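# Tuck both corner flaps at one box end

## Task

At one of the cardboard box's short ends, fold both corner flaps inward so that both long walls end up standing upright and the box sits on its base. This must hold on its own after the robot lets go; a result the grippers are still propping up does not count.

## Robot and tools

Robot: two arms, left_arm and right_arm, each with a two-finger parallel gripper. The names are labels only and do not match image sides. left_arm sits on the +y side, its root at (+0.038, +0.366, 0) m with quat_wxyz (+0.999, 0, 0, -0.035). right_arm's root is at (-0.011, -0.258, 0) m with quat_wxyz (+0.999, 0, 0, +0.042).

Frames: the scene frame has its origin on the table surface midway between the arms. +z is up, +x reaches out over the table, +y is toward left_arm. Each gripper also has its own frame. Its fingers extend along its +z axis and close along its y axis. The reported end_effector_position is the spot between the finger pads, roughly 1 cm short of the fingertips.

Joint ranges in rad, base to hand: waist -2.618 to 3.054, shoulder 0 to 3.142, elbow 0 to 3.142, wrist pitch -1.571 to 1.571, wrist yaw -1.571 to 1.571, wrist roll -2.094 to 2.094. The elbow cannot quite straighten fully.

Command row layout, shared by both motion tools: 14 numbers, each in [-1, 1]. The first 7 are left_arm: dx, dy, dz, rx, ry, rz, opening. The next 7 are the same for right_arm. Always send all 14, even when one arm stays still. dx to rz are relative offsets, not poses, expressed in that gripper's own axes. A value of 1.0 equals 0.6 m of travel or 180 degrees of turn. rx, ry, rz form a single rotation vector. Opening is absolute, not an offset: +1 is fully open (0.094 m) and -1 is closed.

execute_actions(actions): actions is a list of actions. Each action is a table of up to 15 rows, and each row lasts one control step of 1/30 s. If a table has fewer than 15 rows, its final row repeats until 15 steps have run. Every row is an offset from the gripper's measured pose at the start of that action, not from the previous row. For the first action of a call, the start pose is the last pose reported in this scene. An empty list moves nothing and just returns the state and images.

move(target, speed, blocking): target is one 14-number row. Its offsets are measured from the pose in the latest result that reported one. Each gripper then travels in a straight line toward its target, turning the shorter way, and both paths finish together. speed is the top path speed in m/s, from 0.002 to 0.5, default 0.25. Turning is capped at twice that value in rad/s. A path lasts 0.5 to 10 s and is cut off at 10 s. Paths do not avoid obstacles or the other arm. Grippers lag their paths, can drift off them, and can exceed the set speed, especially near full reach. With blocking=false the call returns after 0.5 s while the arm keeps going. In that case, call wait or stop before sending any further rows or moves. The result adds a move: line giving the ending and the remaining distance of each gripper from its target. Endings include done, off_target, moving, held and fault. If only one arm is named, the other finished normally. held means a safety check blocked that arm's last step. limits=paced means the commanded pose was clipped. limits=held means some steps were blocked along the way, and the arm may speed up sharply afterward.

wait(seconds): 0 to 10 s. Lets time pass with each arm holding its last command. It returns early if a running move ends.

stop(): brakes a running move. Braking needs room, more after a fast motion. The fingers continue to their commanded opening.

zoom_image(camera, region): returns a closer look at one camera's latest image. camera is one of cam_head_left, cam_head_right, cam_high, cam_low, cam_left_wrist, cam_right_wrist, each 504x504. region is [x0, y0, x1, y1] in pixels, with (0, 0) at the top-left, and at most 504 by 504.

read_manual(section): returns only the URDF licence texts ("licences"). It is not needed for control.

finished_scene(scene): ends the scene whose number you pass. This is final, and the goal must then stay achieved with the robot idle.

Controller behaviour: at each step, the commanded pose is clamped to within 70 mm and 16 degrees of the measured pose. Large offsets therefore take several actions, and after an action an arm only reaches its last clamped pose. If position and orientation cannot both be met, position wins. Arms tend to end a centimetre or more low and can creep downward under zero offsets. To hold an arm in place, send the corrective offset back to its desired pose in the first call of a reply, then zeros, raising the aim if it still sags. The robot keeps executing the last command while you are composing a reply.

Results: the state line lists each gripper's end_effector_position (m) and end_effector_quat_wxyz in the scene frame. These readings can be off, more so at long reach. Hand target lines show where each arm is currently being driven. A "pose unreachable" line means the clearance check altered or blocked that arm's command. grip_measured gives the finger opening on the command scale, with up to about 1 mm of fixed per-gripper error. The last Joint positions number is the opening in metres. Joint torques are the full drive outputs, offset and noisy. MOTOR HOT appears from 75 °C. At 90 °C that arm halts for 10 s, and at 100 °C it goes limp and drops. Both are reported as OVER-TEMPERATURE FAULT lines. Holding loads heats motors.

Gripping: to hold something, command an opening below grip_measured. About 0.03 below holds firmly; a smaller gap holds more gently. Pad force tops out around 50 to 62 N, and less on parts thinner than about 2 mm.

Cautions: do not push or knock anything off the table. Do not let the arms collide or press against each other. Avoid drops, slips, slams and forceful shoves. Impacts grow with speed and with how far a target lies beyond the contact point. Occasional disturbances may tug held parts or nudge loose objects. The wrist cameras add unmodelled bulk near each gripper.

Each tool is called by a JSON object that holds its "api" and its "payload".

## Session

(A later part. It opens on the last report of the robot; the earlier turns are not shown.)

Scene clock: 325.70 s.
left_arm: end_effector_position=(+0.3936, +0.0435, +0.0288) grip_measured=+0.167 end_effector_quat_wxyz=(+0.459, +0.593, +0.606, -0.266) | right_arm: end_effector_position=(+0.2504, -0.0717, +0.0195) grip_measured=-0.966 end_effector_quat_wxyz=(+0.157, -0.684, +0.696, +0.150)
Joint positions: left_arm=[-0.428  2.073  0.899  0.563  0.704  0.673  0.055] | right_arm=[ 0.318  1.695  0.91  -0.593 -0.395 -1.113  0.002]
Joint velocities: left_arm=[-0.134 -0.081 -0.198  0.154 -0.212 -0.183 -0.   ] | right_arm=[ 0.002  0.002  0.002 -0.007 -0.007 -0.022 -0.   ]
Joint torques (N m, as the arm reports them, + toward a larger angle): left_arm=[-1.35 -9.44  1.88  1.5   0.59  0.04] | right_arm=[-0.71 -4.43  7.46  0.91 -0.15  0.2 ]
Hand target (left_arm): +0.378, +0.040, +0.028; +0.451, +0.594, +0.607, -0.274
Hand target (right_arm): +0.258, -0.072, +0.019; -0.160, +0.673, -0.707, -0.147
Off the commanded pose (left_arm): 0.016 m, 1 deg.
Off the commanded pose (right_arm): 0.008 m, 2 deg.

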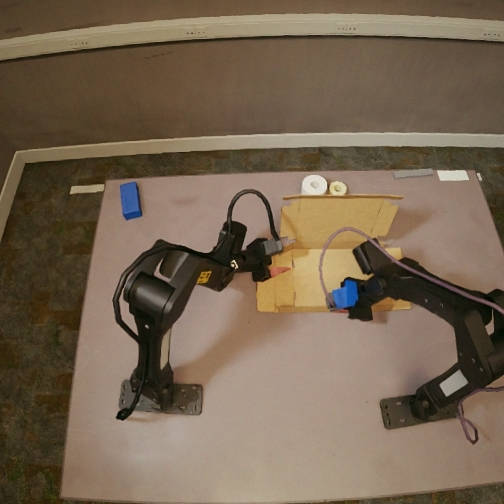

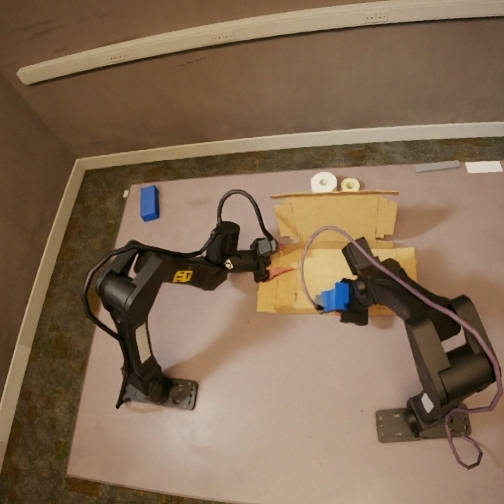

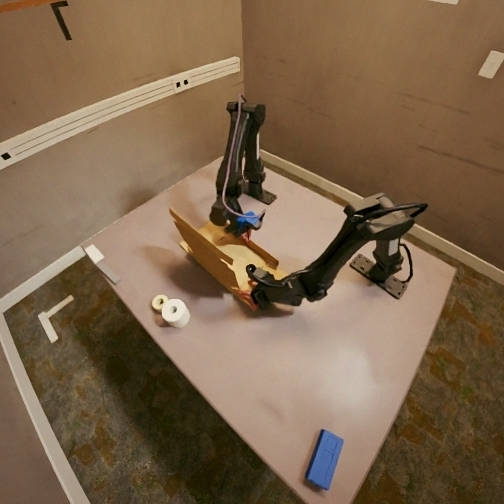

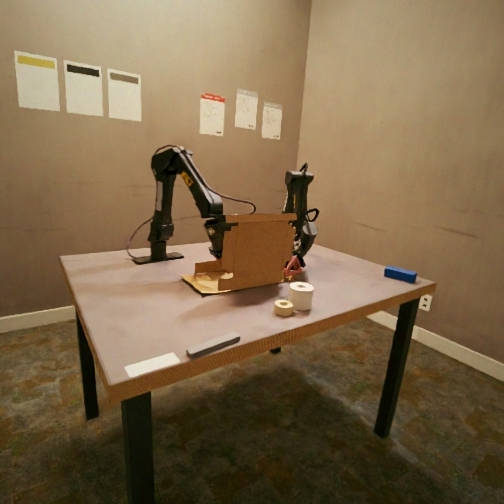

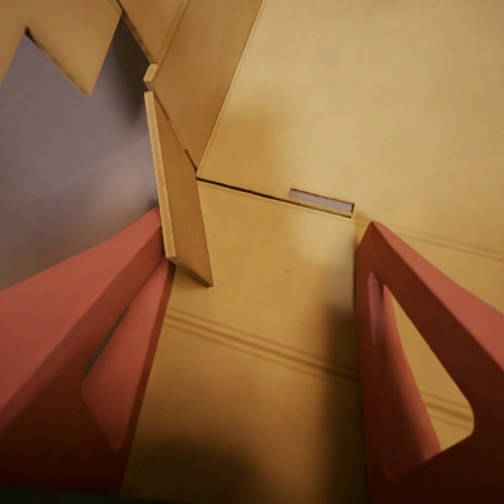

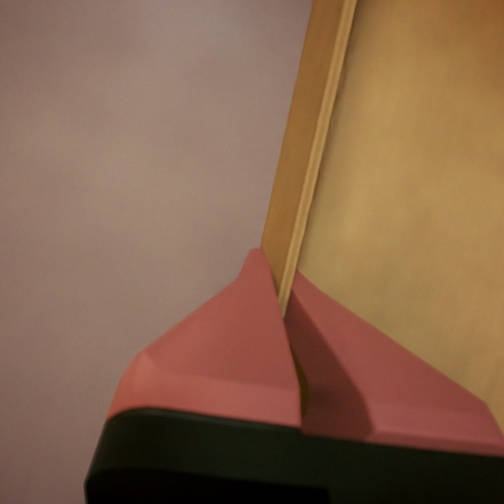

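{"api": "execute_actions", "payload": {"actions": []}}

Scene clock: 327.03 s.
left_arm: end_effector_position=(+0.3919, +0.0427, +0.0288) grip_measured=+0.167 end_effector_quat_wxyz=(+0.461, +0.590, +0.609, -0.264) | right_arm: end_effector_position=(+0.2504, -0.0715, +0.0196) grip_measured=-0.966 end_effector_quat_wxyz=(+0.157, -0.684, +0.696, +0.151)
Joint positions: left_arm=[-0.435  2.069  0.886  0.581  0.689  0.66   0.055] | right_arm=[ 0.318  1.695  0.91  -0.593 -0.396 -1.113  0.002]
Joint velocities: left_arm=[ 0.007 -0.007 -0.002  0.007  0.007  0.066 -0.001] | right_arm=[ 0.007 -0.007 -0.002 -0.007 -0.037  0.037 -0.001]
Joint torques (N m, as the arm reports them, + toward a larger angle): left_arm=[-1.19 -9.25  2.06  1.69  0.41 -0.02] | right_arm=[-0.77 -4.42  7.41  0.87 -0.18  0.18]
Hand target (left_arm): +0.378, +0.040, +0.028; +0.451, +0.594, +0.607, -0.274
Hand target (right_arm): +0.258, -0.072, +0.020; -0.160, +0.673, -0.707, -0.147
Off the commanded pose (left_arm): 0.014 m, 2 deg.
Off the commanded pose (right_arm): 0.008 m, 2 deg.

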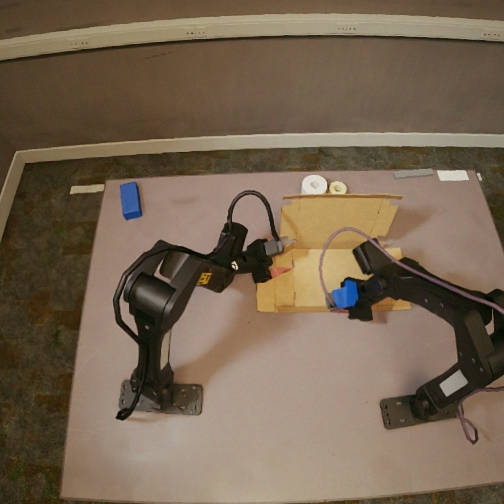

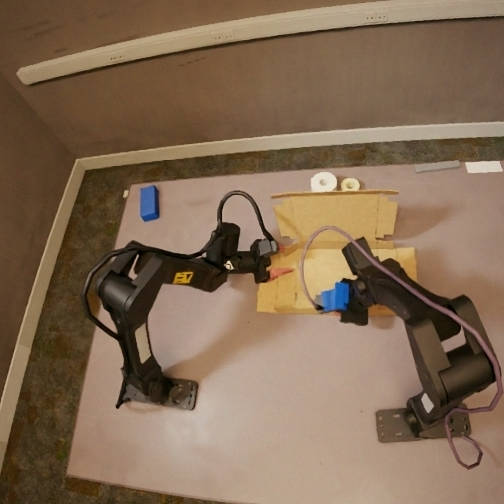

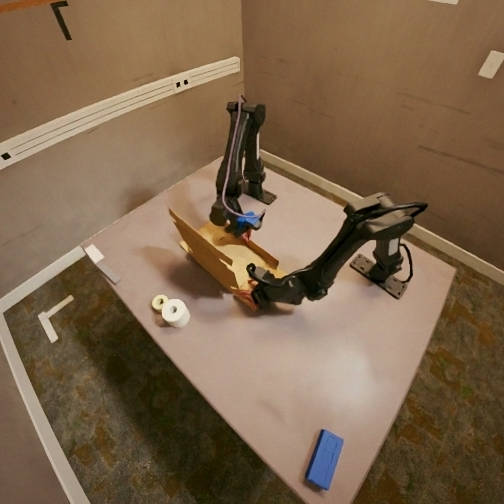

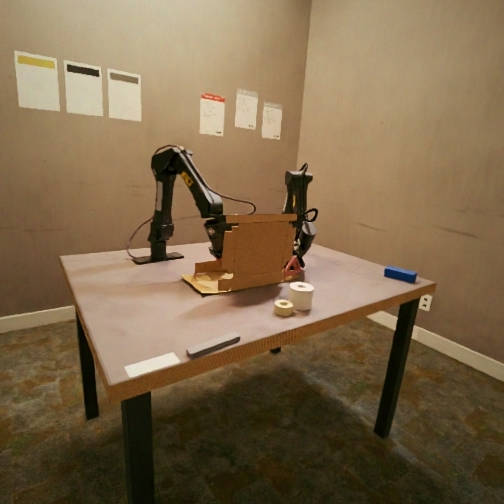

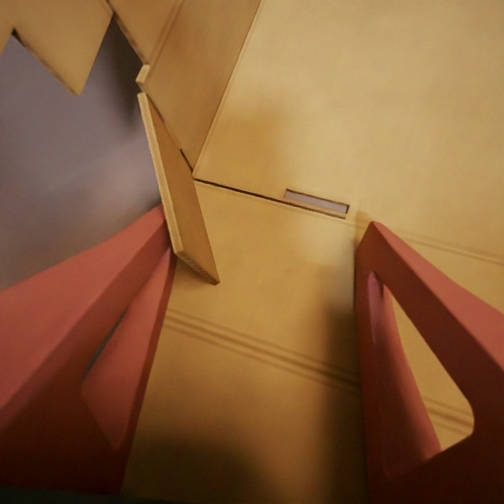

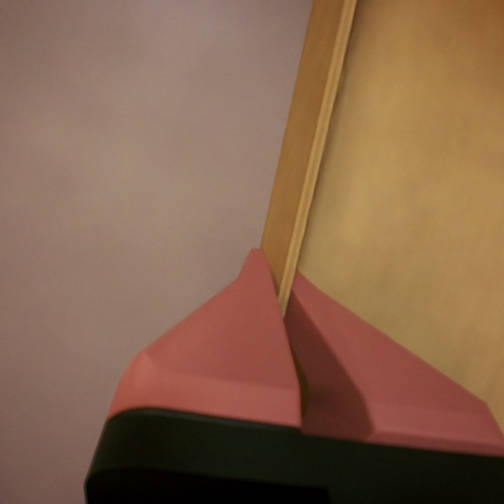

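{"api": "execute_actions", "payload": {"actions": [[
[-0.0061,-0.0251,-0.0005,0.0092,0,-0.0023,0.17, -0.001,-0.0133,0.0004,0.004,0,0.0085,-1],
[-0.0075,-0.0272,0.0013,0.0092,0,-0.0023,0.17, -0.002,-0.0133,0.0008,0.0033,0,0.007,-1],
[-0.0090,-0.0300,0.0028,0.0092,0,-0.0023,0.17, -0.003,-0.013,0.0012,0.0026,0,0.0055,-1],
[-0.0109,-0.0329,0.0051,0.0092,0,-0.0023,0.17, -0.004,-0.0125,0.0017,0.0018,0,0.004,-1],
[-0.0127,-0.0351,0.0075,0.0092,0,-0.0023,0.17, -0.005,-0.012,0.0022,0.001,0,0.002,-1],
[-0.0149,-0.0374,0.0107,0.0092,0,-0.0023,0.17, -0.006,-0.0115,0.0027,0,0,0,-1],
[-0.0168,-0.0381,0.0143,0.0092,0,-0.0023,0.17, -0.007,-0.011,0.0032,-0.001,0,-0.002,-1],
[-0.0188,-0.0387,0.0180,0.0092,0,-0.0023,0.17, -0.008,-0.0105,0.0037,-0.002,0,-0.004,-1],
[-0.0208,-0.0394,0.0216,0.0092,0,-0.0023,0.17, -0.009,-0.010,0.0042,-0.003,0,-0.006,-1],
[-0.0231,-0.0395,0.0261,0.0092,0,-0.0023,0.17, -0.010,-0.009,0.0047,-0.004,0,-0.008,-1],
[-0.0253,-0.0395,0.0306,0.0092,0,-0.0023,0.17, -0.011,-0.008,0.0052,-0.005,0,-0.010,-1],
[-0.0276,-0.0395,0.0352,0.0092,0,-0.0023,0.17, -0.012,-0.0075,0.0057,-0.006,0,-0.0125,-1],
[-0.0299,-0.0395,0.0397,0.0092,0,-0.0023,0.17, -0.012,-0.007,0.0057,-0.006,0,-0.0125,-1],
[-0.0317,-0.0386,0.0437,0.0092,0,-0.0023,0.17, -0.012,-0.0067,0.0057,-0.006,0,-0.0125,-1],
[-0.0335,-0.0377,0.0477,0.0092,0,-0.0023,0.17, -0.012,-0.0067,0.0057,-0.006,0,-0.0125,-1]
]]}}

Scene clock: 372.77 s.
left_arm: end_effector_position=(+0.3769, +0.0198, +0.0276) grip_measured=+0.167 end_effector_quat_wxyz=(+0.453, +0.590, +0.613, -0.266) | right_arm: end_effector_position=(+0.2515, -0.0706, +0.0166) grip_measured=-0.966 end_effector_quat_wxyz=(+0.151, -0.685, +0.696, +0.154)
Joint positions: left_arm=[-0.512  2.069  0.886  0.596  0.628  0.608  0.055] | right_arm=[ 0.318  1.716  0.923 -0.598 -0.399 -1.117  0.002]
Joint velocities: left_arm=[-0.168 -0.007  0.007 -0.051  0.007 -0.139 -0.002] | right_arm=[-0.002  0.007  0.007 -0.037 -0.051 -0.095  0.001]
Joint torques (N m, as the arm reports them, + toward a larger angle): left_arm=[-1.4  -6.41  6.88  1.71  0.35  0.05] | right_arm=[ 1.38 -4.34  8.46  0.63 -0.27 -0.2 ]
Hand target (left_arm): +0.374, +0.005, +0.029; +0.451, +0.593, +0.607, -0.275
Hand target (right_arm): +0.254, -0.064, +0.019; -0.154, +0.699, -0.681, -0.154
Off the commanded pose (left_arm): 0.015 m, 1 deg.
Off the commanded pose (right_arm): 0.008 m, 2 deg.

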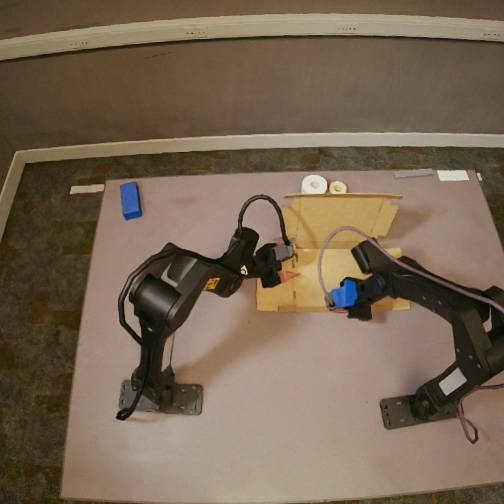

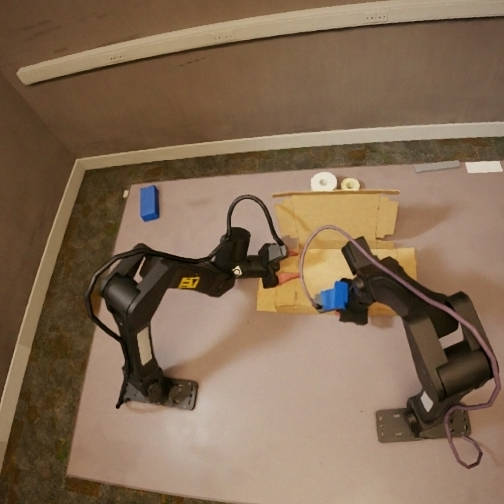

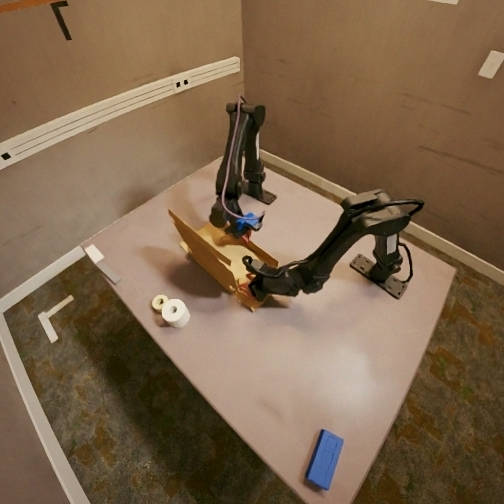

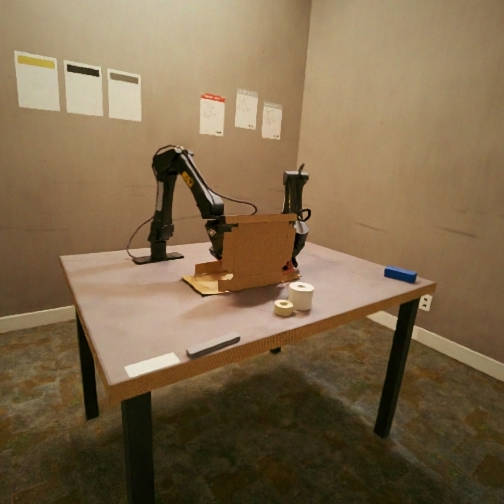

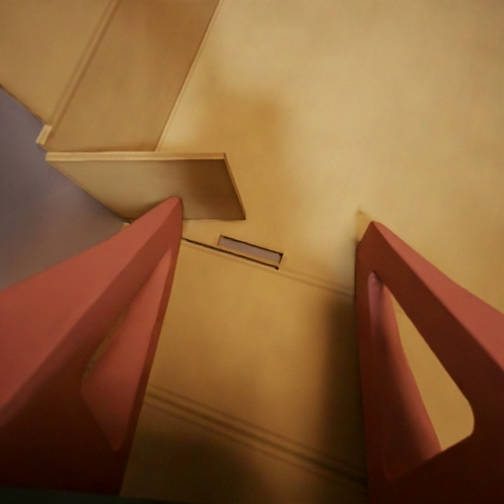

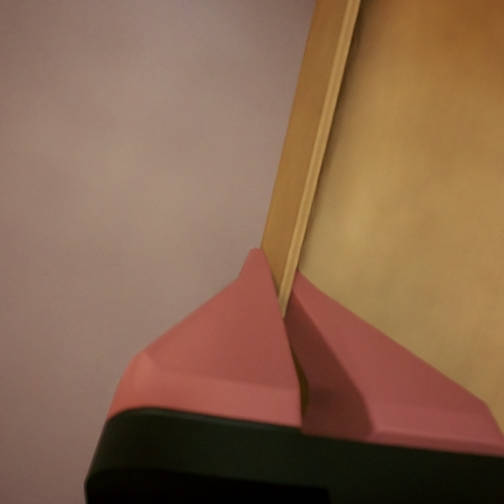

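{"api": "execute_actions", "payload": {"actions": []}}

Scene clock: 377.23 s.
left_arm: end_effector_position=(+0.3735, +0.0160, +0.0274) grip_measured=+0.167 end_effector_quat_wxyz=(+0.450, +0.589, +0.615, -0.270) | right_arm: end_effector_position=(+0.2516, -0.0706, +0.0166) grip_measured=-0.966 end_effector_quat_wxyz=(+0.151, -0.685, +0.696, +0.154)
Joint positions: left_arm=[-0.524  2.069  0.886  0.596  0.623  0.592  0.055] | right_arm=[ 0.318  1.716  0.923 -0.598 -0.398 -1.118  0.002]
Joint velocities: left_arm=[-0.002 -0.002 -0.002 -0.007 -0.007 -0.007 -0.   ] | right_arm=[-0.002  0.002  0.002 -0.037 -0.037  0.007  0.   ]
Joint torques (N m, as the arm reports them, + toward a larger angle): left_arm=[-1.35 -6.4   6.86  1.7   0.29  0.  ] | right_arm=[ 1.38 -4.55  8.58  0.65 -0.29 -0.19]
Hand target (left_arm): +0.374, +0.005, +0.029; +0.451, +0.593, +0.607, -0.275
Hand target (right_arm): +0.255, -0.064, +0.019; -0.154, +0.699, -0.681, -0.154
Off the commanded pose (left_arm): 0.012 m, 1 deg.
Off the commanded pose (right_arm): 0.008 m, 2 deg.

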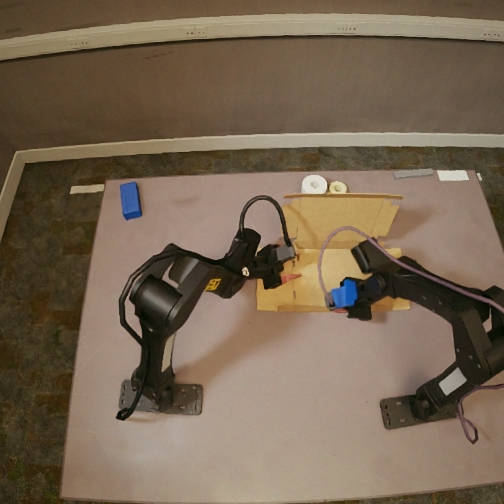

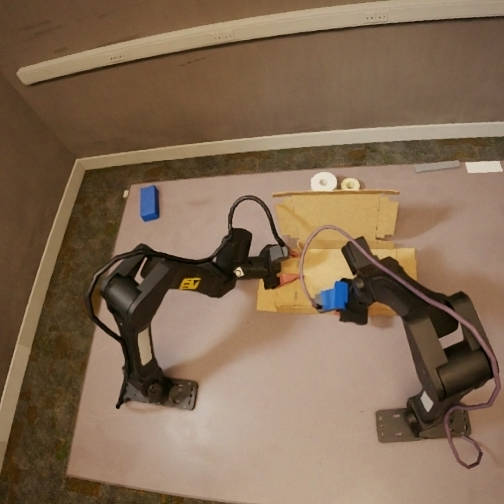

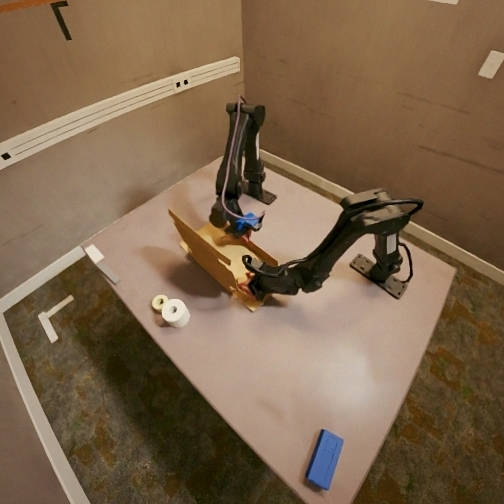

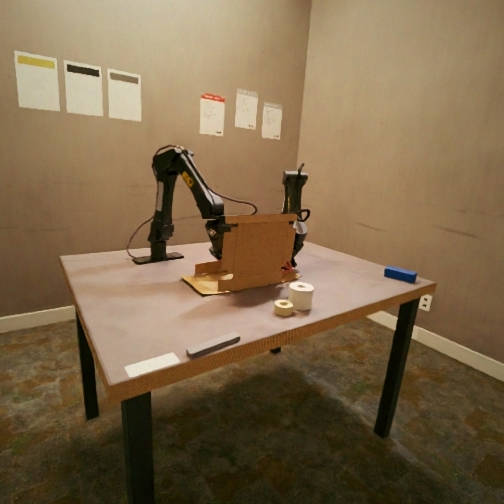

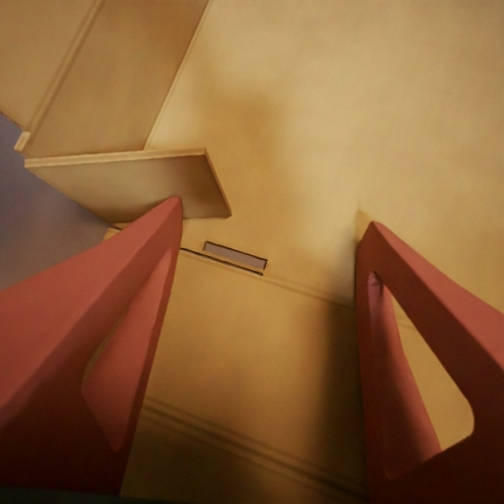

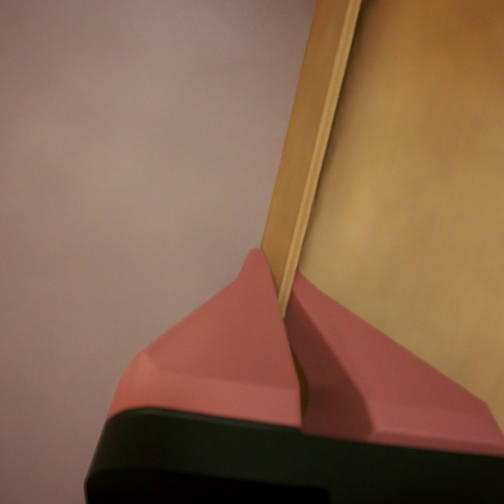

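{"api": "move", "payload": {"target": [-0.0623, -0.1383, -0.1537, 0.0265, 0.0177, -0.1127, 0.17, 0, 0, -0.003, 0, 0, 0, -1], "speed": 0.25}}

Scene clock: 421.47 s.
left_arm: end_effector_position=(+0.2810, +0.0577, +0.0957) grip_measured=+0.168 end_effector_quat_wxyz=(+0.372, +0.494, +0.704, -0.350) | right_arm: end_effector_position=(+0.2520, -0.0705, +0.0167) grip_measured=-0.966 end_effector_quat_wxyz=(+0.152, -0.684, +0.697, +0.154)
Joint positions: left_arm=[-0.57   1.533  0.606  0.296  0.623  0.261  0.055] | right_arm=[ 0.318  1.716  0.923 -0.596 -0.398 -1.115  0.002]
Joint velocities: left_arm=[ 0.007  0.012  0.017 -0.022  0.037  0.051 -0.   ] | right_arm=[-0.002 -0.012  0.007  0.037 -0.007 -0.022  0.   ]
Joint torques (N m, as the arm reports them, + toward a larger angle): left_arm=[-0.78 -5.73  3.64  1.42  0.42  0.02] | right_arm=[-0.22 -5.93  6.37  0.66 -0.25 -0.06]
Hand target (left_arm): +0.269, +0.061, +0.090; +0.353, +0.496, +0.709, -0.355
Hand target (right_arm): +0.252, -0.071, +0.018; -0.151, +0.685, -0.696, -0.154
Off the commanded pose (left_arm): 0.018 m, 2 deg.
Off the commanded pose (right_arm): 0.002 m, 0 deg.
move: off_target (left_arm)

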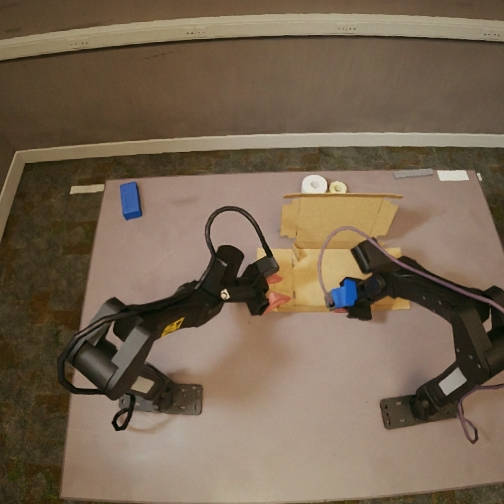

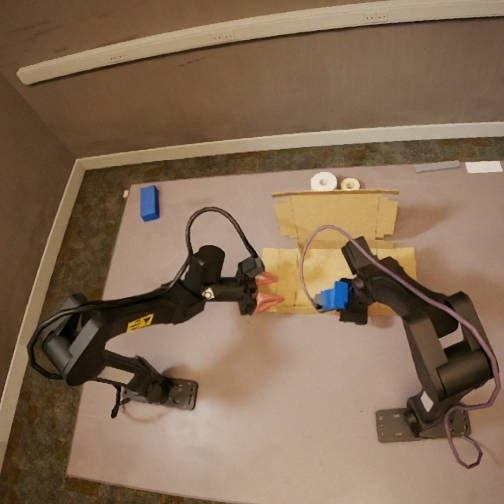

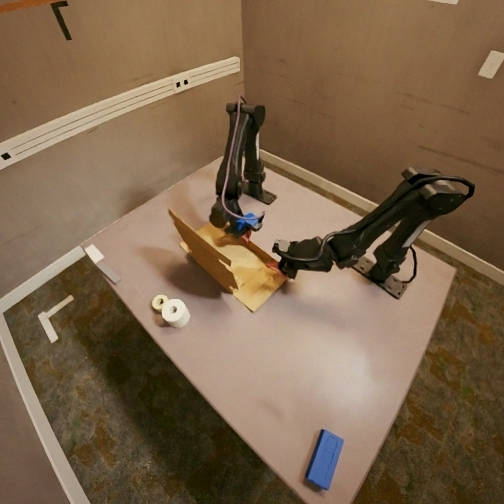

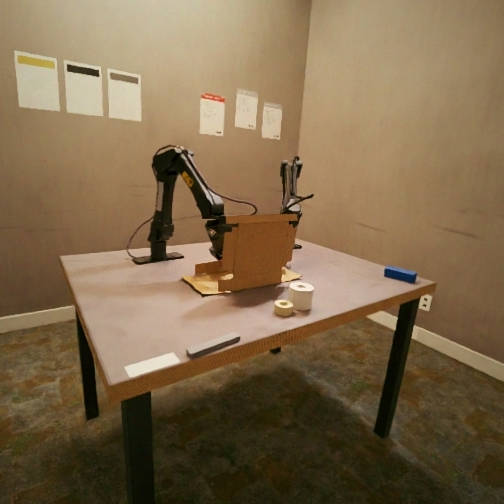

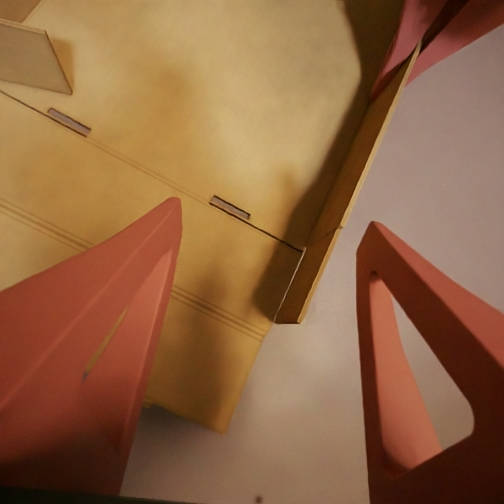

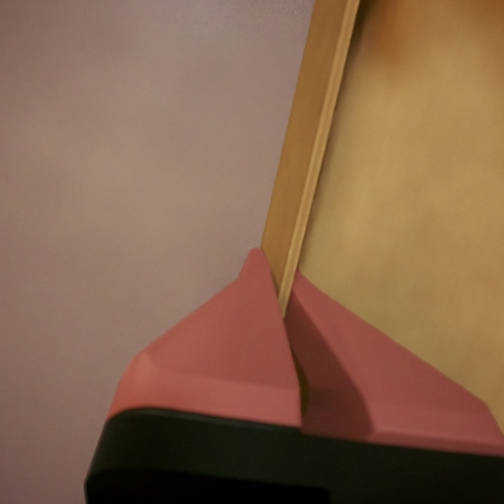

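{"api": "zoom_image", "payload": {"camera": "cam_left_wrist", "region": [230, 200, 380, 350]}}

Region (230, 200, 380, 350) of cam_left_wrist's 504x504 image, scaled by 3.360, with more detail than that image has.

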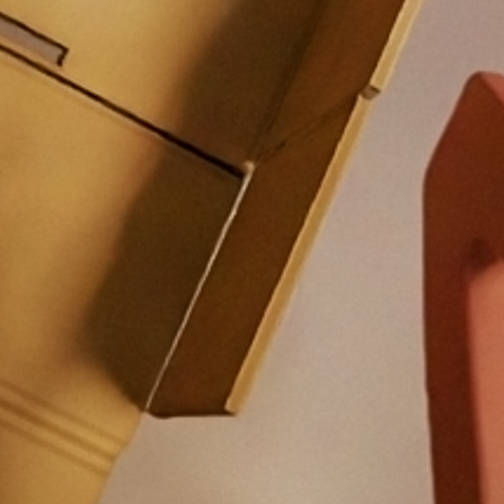

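{"api": "execute_actions", "payload": {"actions": []}}

Scene clock: 434.57 s.
left_arm: end_effector_position=(+0.2808, +0.0578, +0.0954) grip_measured=+0.168 end_effector_quat_wxyz=(+0.371, +0.494, +0.705, -0.350) | right_arm: end_effector_position=(+0.2520, -0.0705, +0.0167) grip_measured=-0.966 end_effector_quat_wxyz=(+0.152, -0.684, +0.697, +0.154)
Joint positions: left_arm=[-0.57   1.533  0.606  0.294  0.623  0.26   0.055] | right_arm=[ 0.318  1.716  0.923 -0.596 -0.398 -1.115  0.002]
Joint velocities: left_arm=[ 0.002 -0.002 -0.032 -0.022 -0.007 -0.007  0.   ] | right_arm=[-0.007 -0.012 -0.007 -0.007 -0.051 -0.022  0.   ]
Joint torques (N m, as the arm reports them, + toward a larger angle): left_arm=[-0.76 -5.66  3.69  1.48  0.43 -0.03] | right_arm=[-0.2  -6.01  6.41  0.67 -0.26 -0.06]
Hand target (left_arm): +0.269, +0.061, +0.090; +0.353, +0.496, +0.709, -0.355
Hand target (right_arm): +0.252, -0.071, +0.018; -0.151, +0.685, -0.696, -0.154
Off the commanded pose (left_arm): 0.018 m, 2 deg.
Off the commanded pose (right_arm): 0.002 m, 0 deg.

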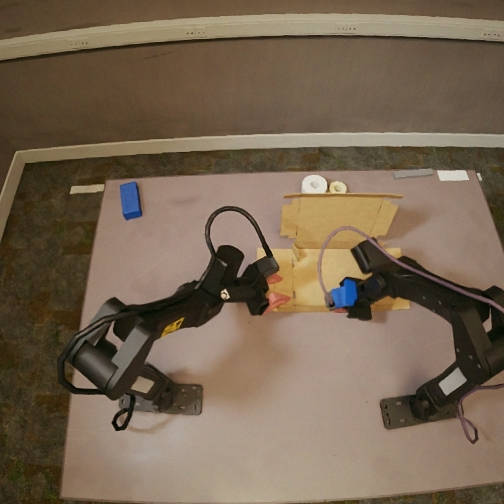

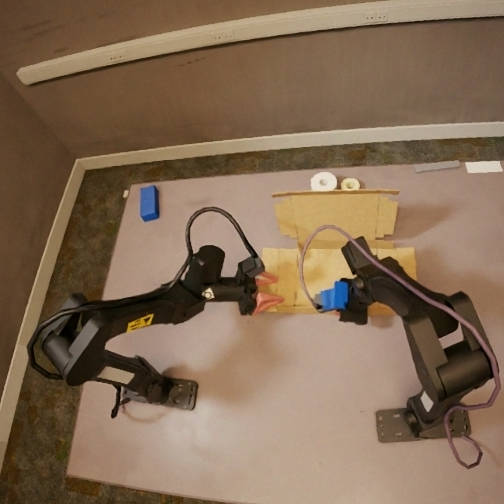

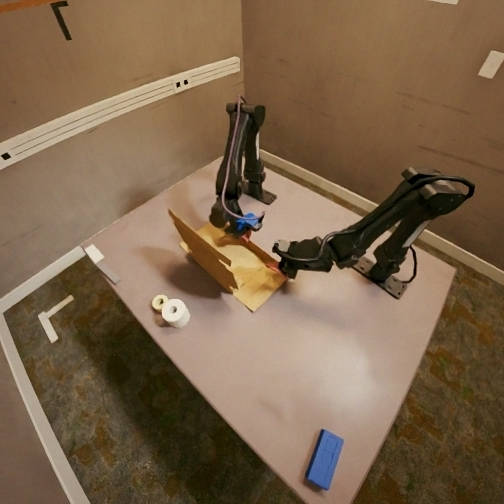

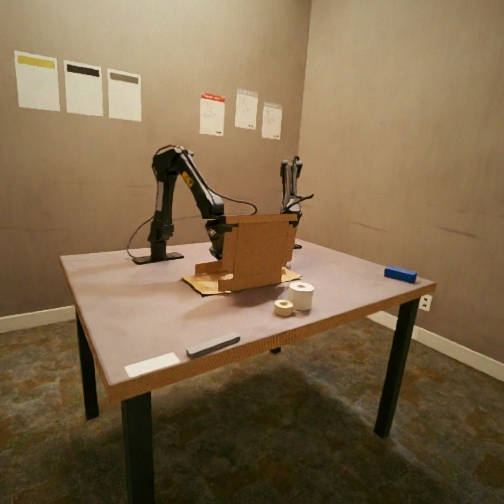

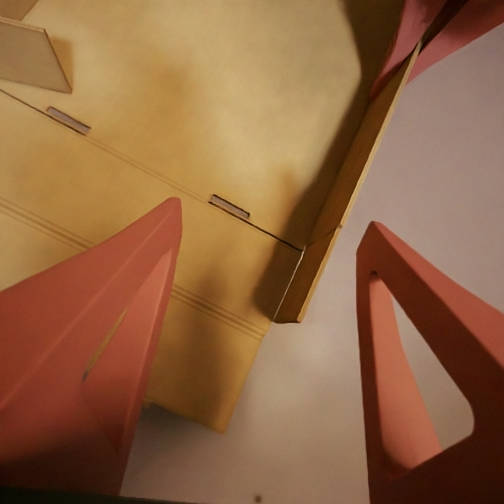

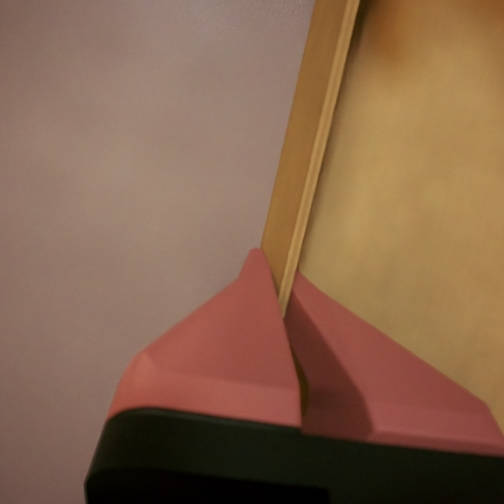

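{"api": "execute_actions", "payload": {"actions": [[[0.0161,-0.0165,-0.0029,0.0068,0.0084,-0.0049,0.17,0,0,-0.0023,0,0,0,-1],[0.0214,-0.0158,-0.0004,0.0068,0.0084,-0.0049,0.17,0,0,-0.0023,0,0,0,-1],[0.0295,-0.0148,0.0034,0.0068,0.0084,-0.0049,0.17,0,0,-0.0023,0,0,0,-1],[0.0396,-0.0135,0.0081,0.0068,0.0084,-0.0049,0.17,0,0,-0.0023,0,0,0,-1],[0.0510,-0.0121,0.0134,0.0068,0.0084,-0.0049,0.17,0,0,-0.0023,0,0,0,-1],[0.0631,-0.0106,0.0191,0.0068,0.0084,-0.0049,0.17,0,0,-0.0023,0,0,0,-1],[0.0752,-0.0090,0.0248,0.0068,0.0084,-0.0049,0.17,0,0,-0.0023,0,0,0,-1],[0.0866,-0.0076,0.0301,0.0068,0.0084,-0.0049,0.17,0,0,-0.0023,0,0,0,-1],[0.0967,-0.0063,0.0348,0.0068,0.0084,-0.0049,0.17,0,0,-0.0023,0,0,0,-1],[0.1048,-0.0053,0.0386,0.0068,0.0084,-0.0049,0.17,0,0,-0.0023,0,0,0,-1],[0.1101,-0.0046,0.0411,0.0068,0.0084,-0.0049,0.17,0,0,-0.0023,0,0,0,-1],[0.112,-0.0044,0.042,0.0068,0.0084,-0.0049,0.17,0,0,-0.0023,0,0,0,-1]]]}}

{"api": "execute_actions", "payload": {"actions": []}}

Scene clock: 492.90 s.
left_arm: end_effector_position=(+0.2672, +0.0667, +0.0281) grip_measured=+0.168 end_effector_quat_wxyz=(+0.343, +0.496, +0.717, -0.350) | right_arm: end_effector_position=(+0.2520, -0.0704, +0.0167) grip_measured=-0.966 end_effector_quat_wxyz=(+0.152, -0.684, +0.696, +0.154)
Joint positions: left_arm=[-0.57   1.735  0.488  0.548  0.63   0.269  0.055] | right_arm=[ 0.318  1.716  0.923 -0.596 -0.399 -1.115  0.002]
Joint velocities: left_arm=[-0.007  0.139  0.007  0.418 -0.066 -0.11   0.   ] | right_arm=[-0.002  0.002 -0.002 -0.007  0.007 -0.037  0.   ]
Joint torques (N m, as the arm reports them, + toward a larger angle): left_arm=[-0.17 -3.74  1.96  1.63  0.42  0.03] | right_arm=[-0.14 -5.91  6.2   0.67 -0.23 -0.03]
Hand target (left_arm): +0.265, +0.066, +0.025; +0.352, +0.498, +0.710, -0.353
Hand target (right_arm): +0.252, -0.071, +0.018; -0.152, +0.684, -0.696, -0.154
Off the commanded pose (left_arm): 0.003 m, 2 deg.
Off the commanded pose (right_arm): 0.001 m, 0 deg.

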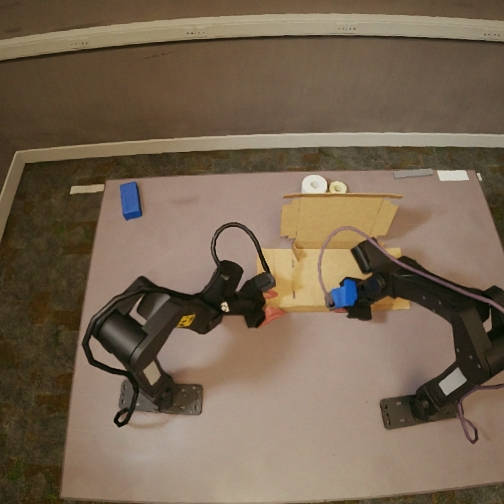

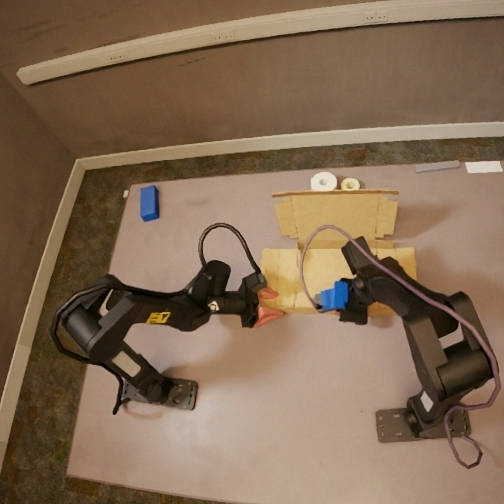

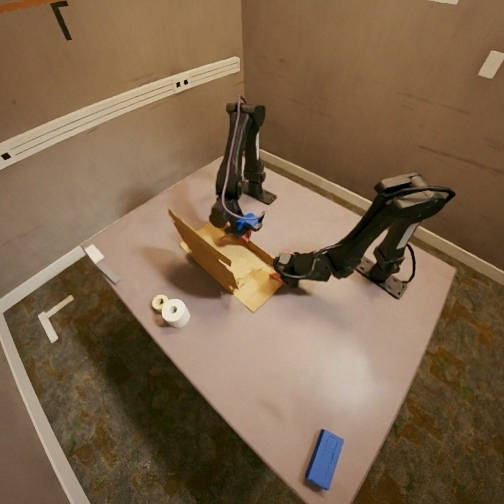

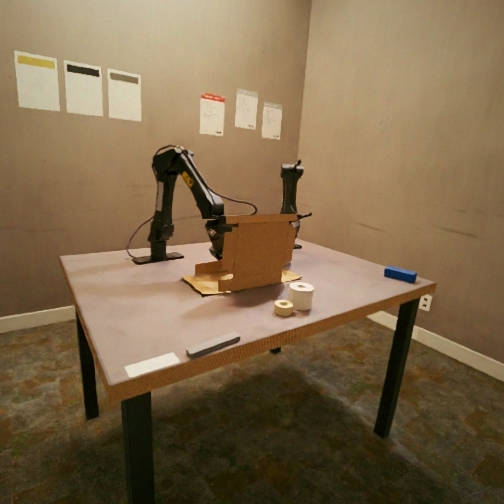

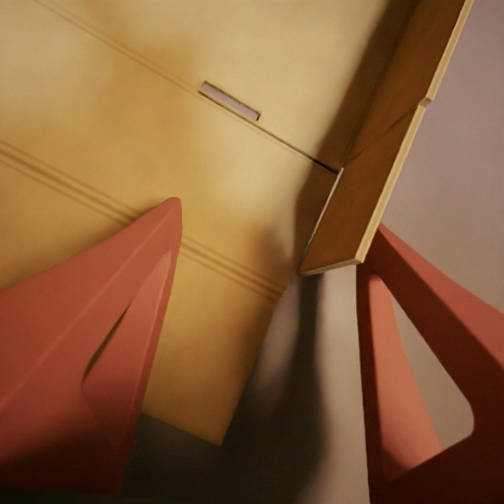

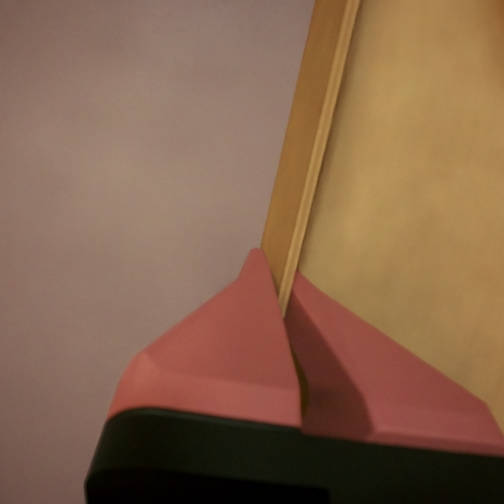

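Scene clock: 492.90 s.
left_arm: end_effector_position=(+0.2672, +0.0667, +0.0281) grip_measured=+0.168 end_effector_quat_wxyz=(+0.343, +0.496, +0.717, -0.350) | right_arm: end_effector_position=(+0.2520, -0.0704, +0.0167) grip_measured=-0.966 end_effector_quat_wxyz=(+0.152, -0.684, +0.696, +0.154)
Joint positions: left_arm=[-0.57   1.735  0.488  0.548  0.63   0.269  0.055] | right_arm=[ 0.318  1.716  0.923 -0.596 -0.399 -1.115  0.002]
Joint velocities: left_arm=[-0.007  0.139  0.007  0.418 -0.066 -0.11   0.   ] | right_arm=[-0.002  0.002 -0.002 -0.007  0.007 -0.037  0.   ]
Joint torques (N m, as the arm reports them, + toward a larger angle): left_arm=[-0.17 -3.74  1.96  1.63  0.42  0.03] | right_arm=[-0.14 -5.91  6.2   0.67 -0.23 -0.03]
Hand target (left_arm): +0.265, +0.066, +0.025; +0.352, +0.498, +0.710, -0.353
Hand target (right_arm): +0.252, -0.071, +0.018; -0.152, +0.684, -0.696, -0.154
Off the commanded pose (left_arm): 0.003 m, 2 deg.
Off the commanded pose (right_arm): 0.001 m, 0 deg.

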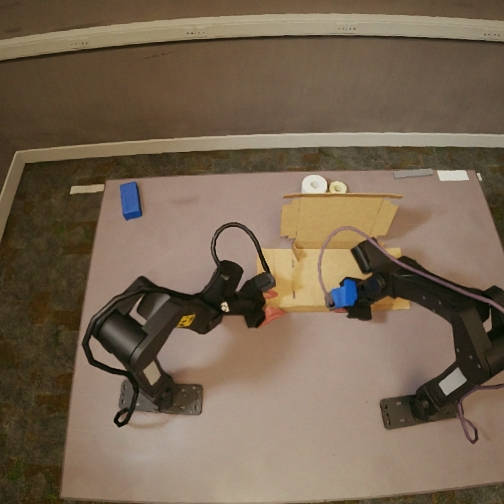

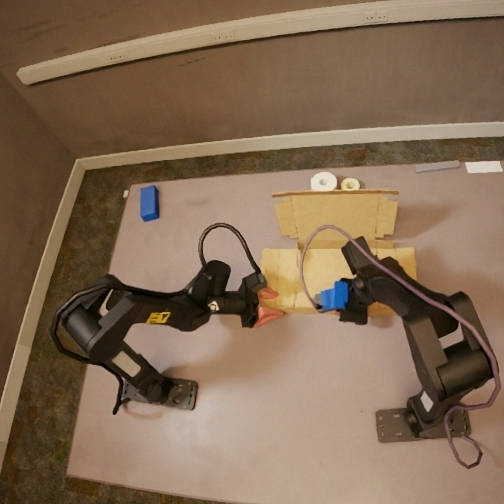

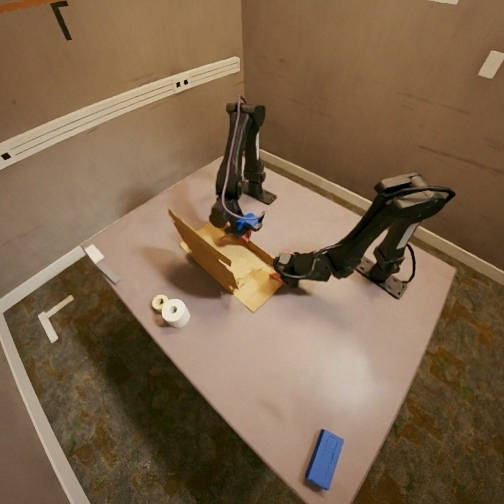

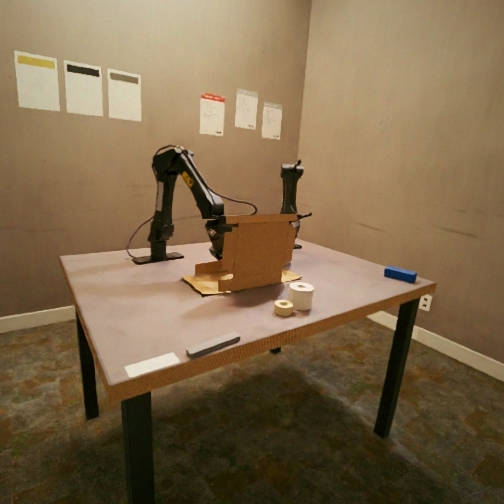

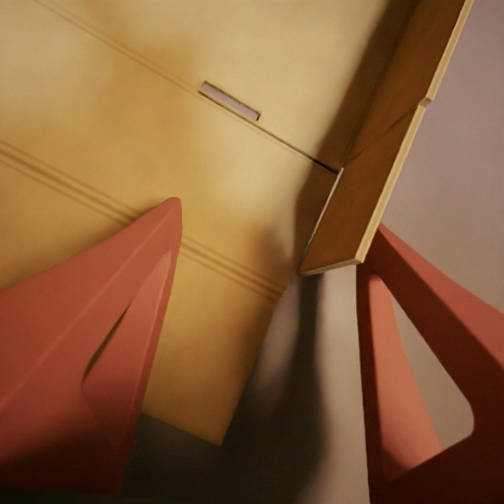

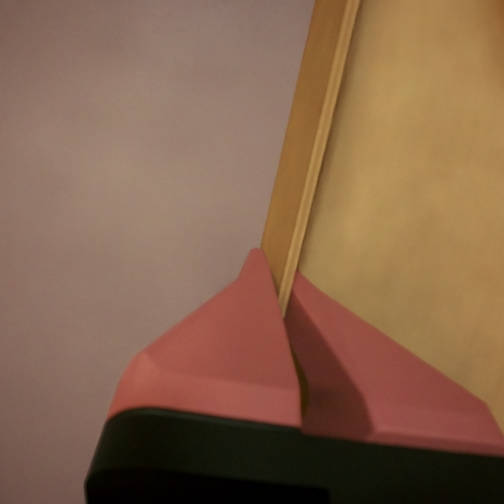

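{"api": "execute_actions", "payload": {"actions": []}}

Scene clock: 494.57 s.
left_arm: end_effector_position=(+0.2737, +0.0619, +0.0366) grip_measured=+0.168 end_effector_quat_wxyz=(+0.369, +0.498, +0.703, -0.351) | right_arm: end_effector_position=(+0.2520, -0.0704, +0.0167) grip_measured=-0.966 end_effector_quat_wxyz=(+0.152, -0.684, +0.696, +0.154)
Joint positions: left_arm=[-0.57   1.742  0.488  0.614  0.63   0.269  0.055] | right_arm=[ 0.318  1.716  0.923 -0.596 -0.399 -1.115  0.002]
Joint velocities: left_arm=[ 0.012  0.012 -0.027  0.037 -0.051  0.007 -0.   ] | right_arm=[-0.017 -0.017  0.002 -0.007 -0.022 -0.022 -0.   ]
Joint torques (N m, as the arm reports them, + toward a larger angle): left_arm=[-0.28 -3.62  2.2   1.74  0.35  0.  ] | right_arm=[-0.14 -5.82  6.23  0.69 -0.25 -0.03]
Hand target (left_arm): +0.265, +0.066, +0.025; +0.352, +0.498, +0.710, -0.353
Hand target (right_arm): +0.252, -0.071, +0.018; -0.152, +0.684, -0.696, -0.154
Off the commanded pose (left_arm): 0.014 m, 2 deg.
Off the commanded pose (right_arm): 0.001 m, 0 deg.

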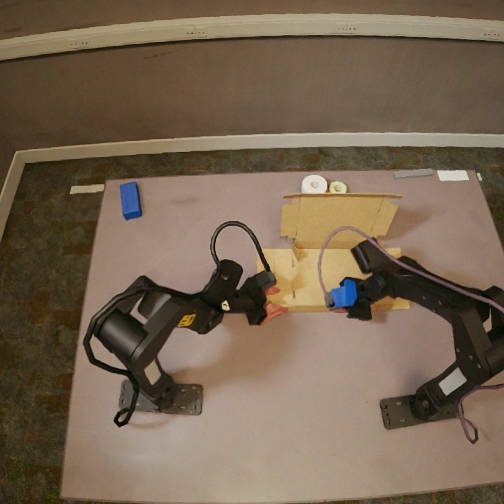

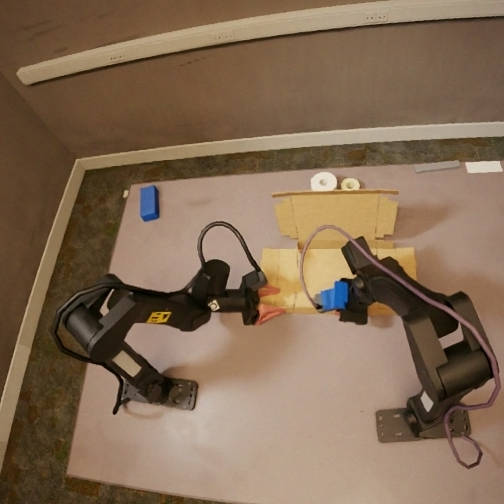

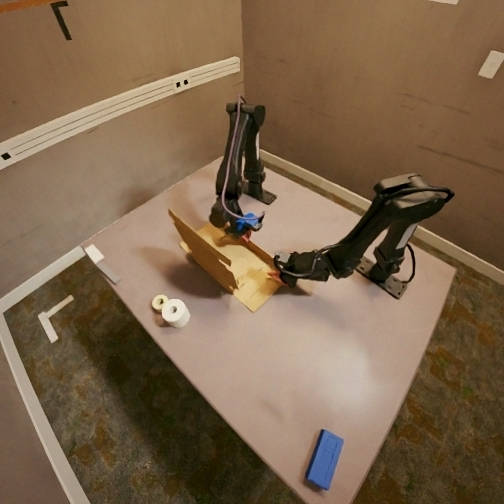

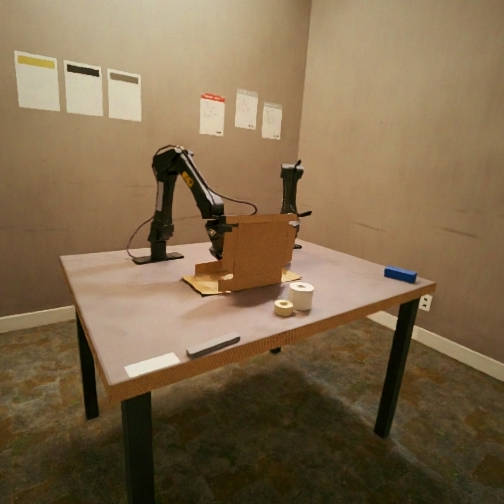

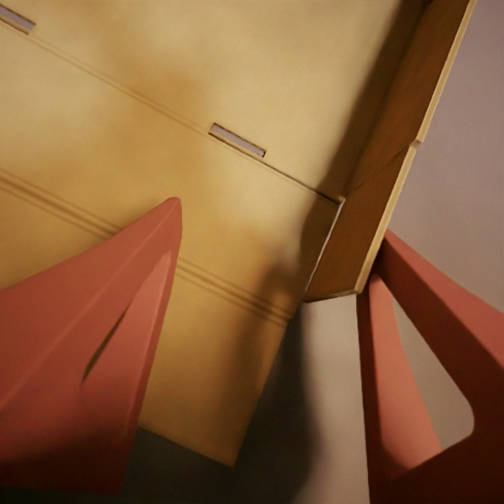

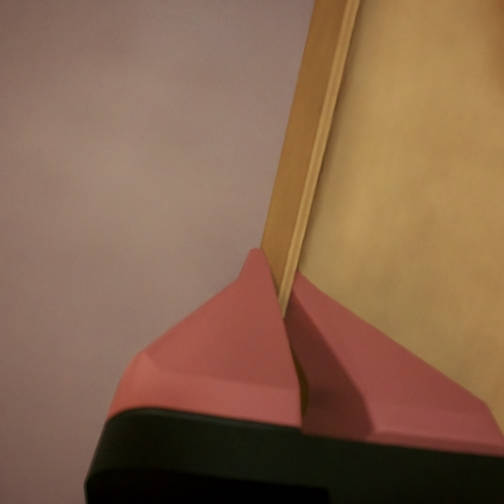

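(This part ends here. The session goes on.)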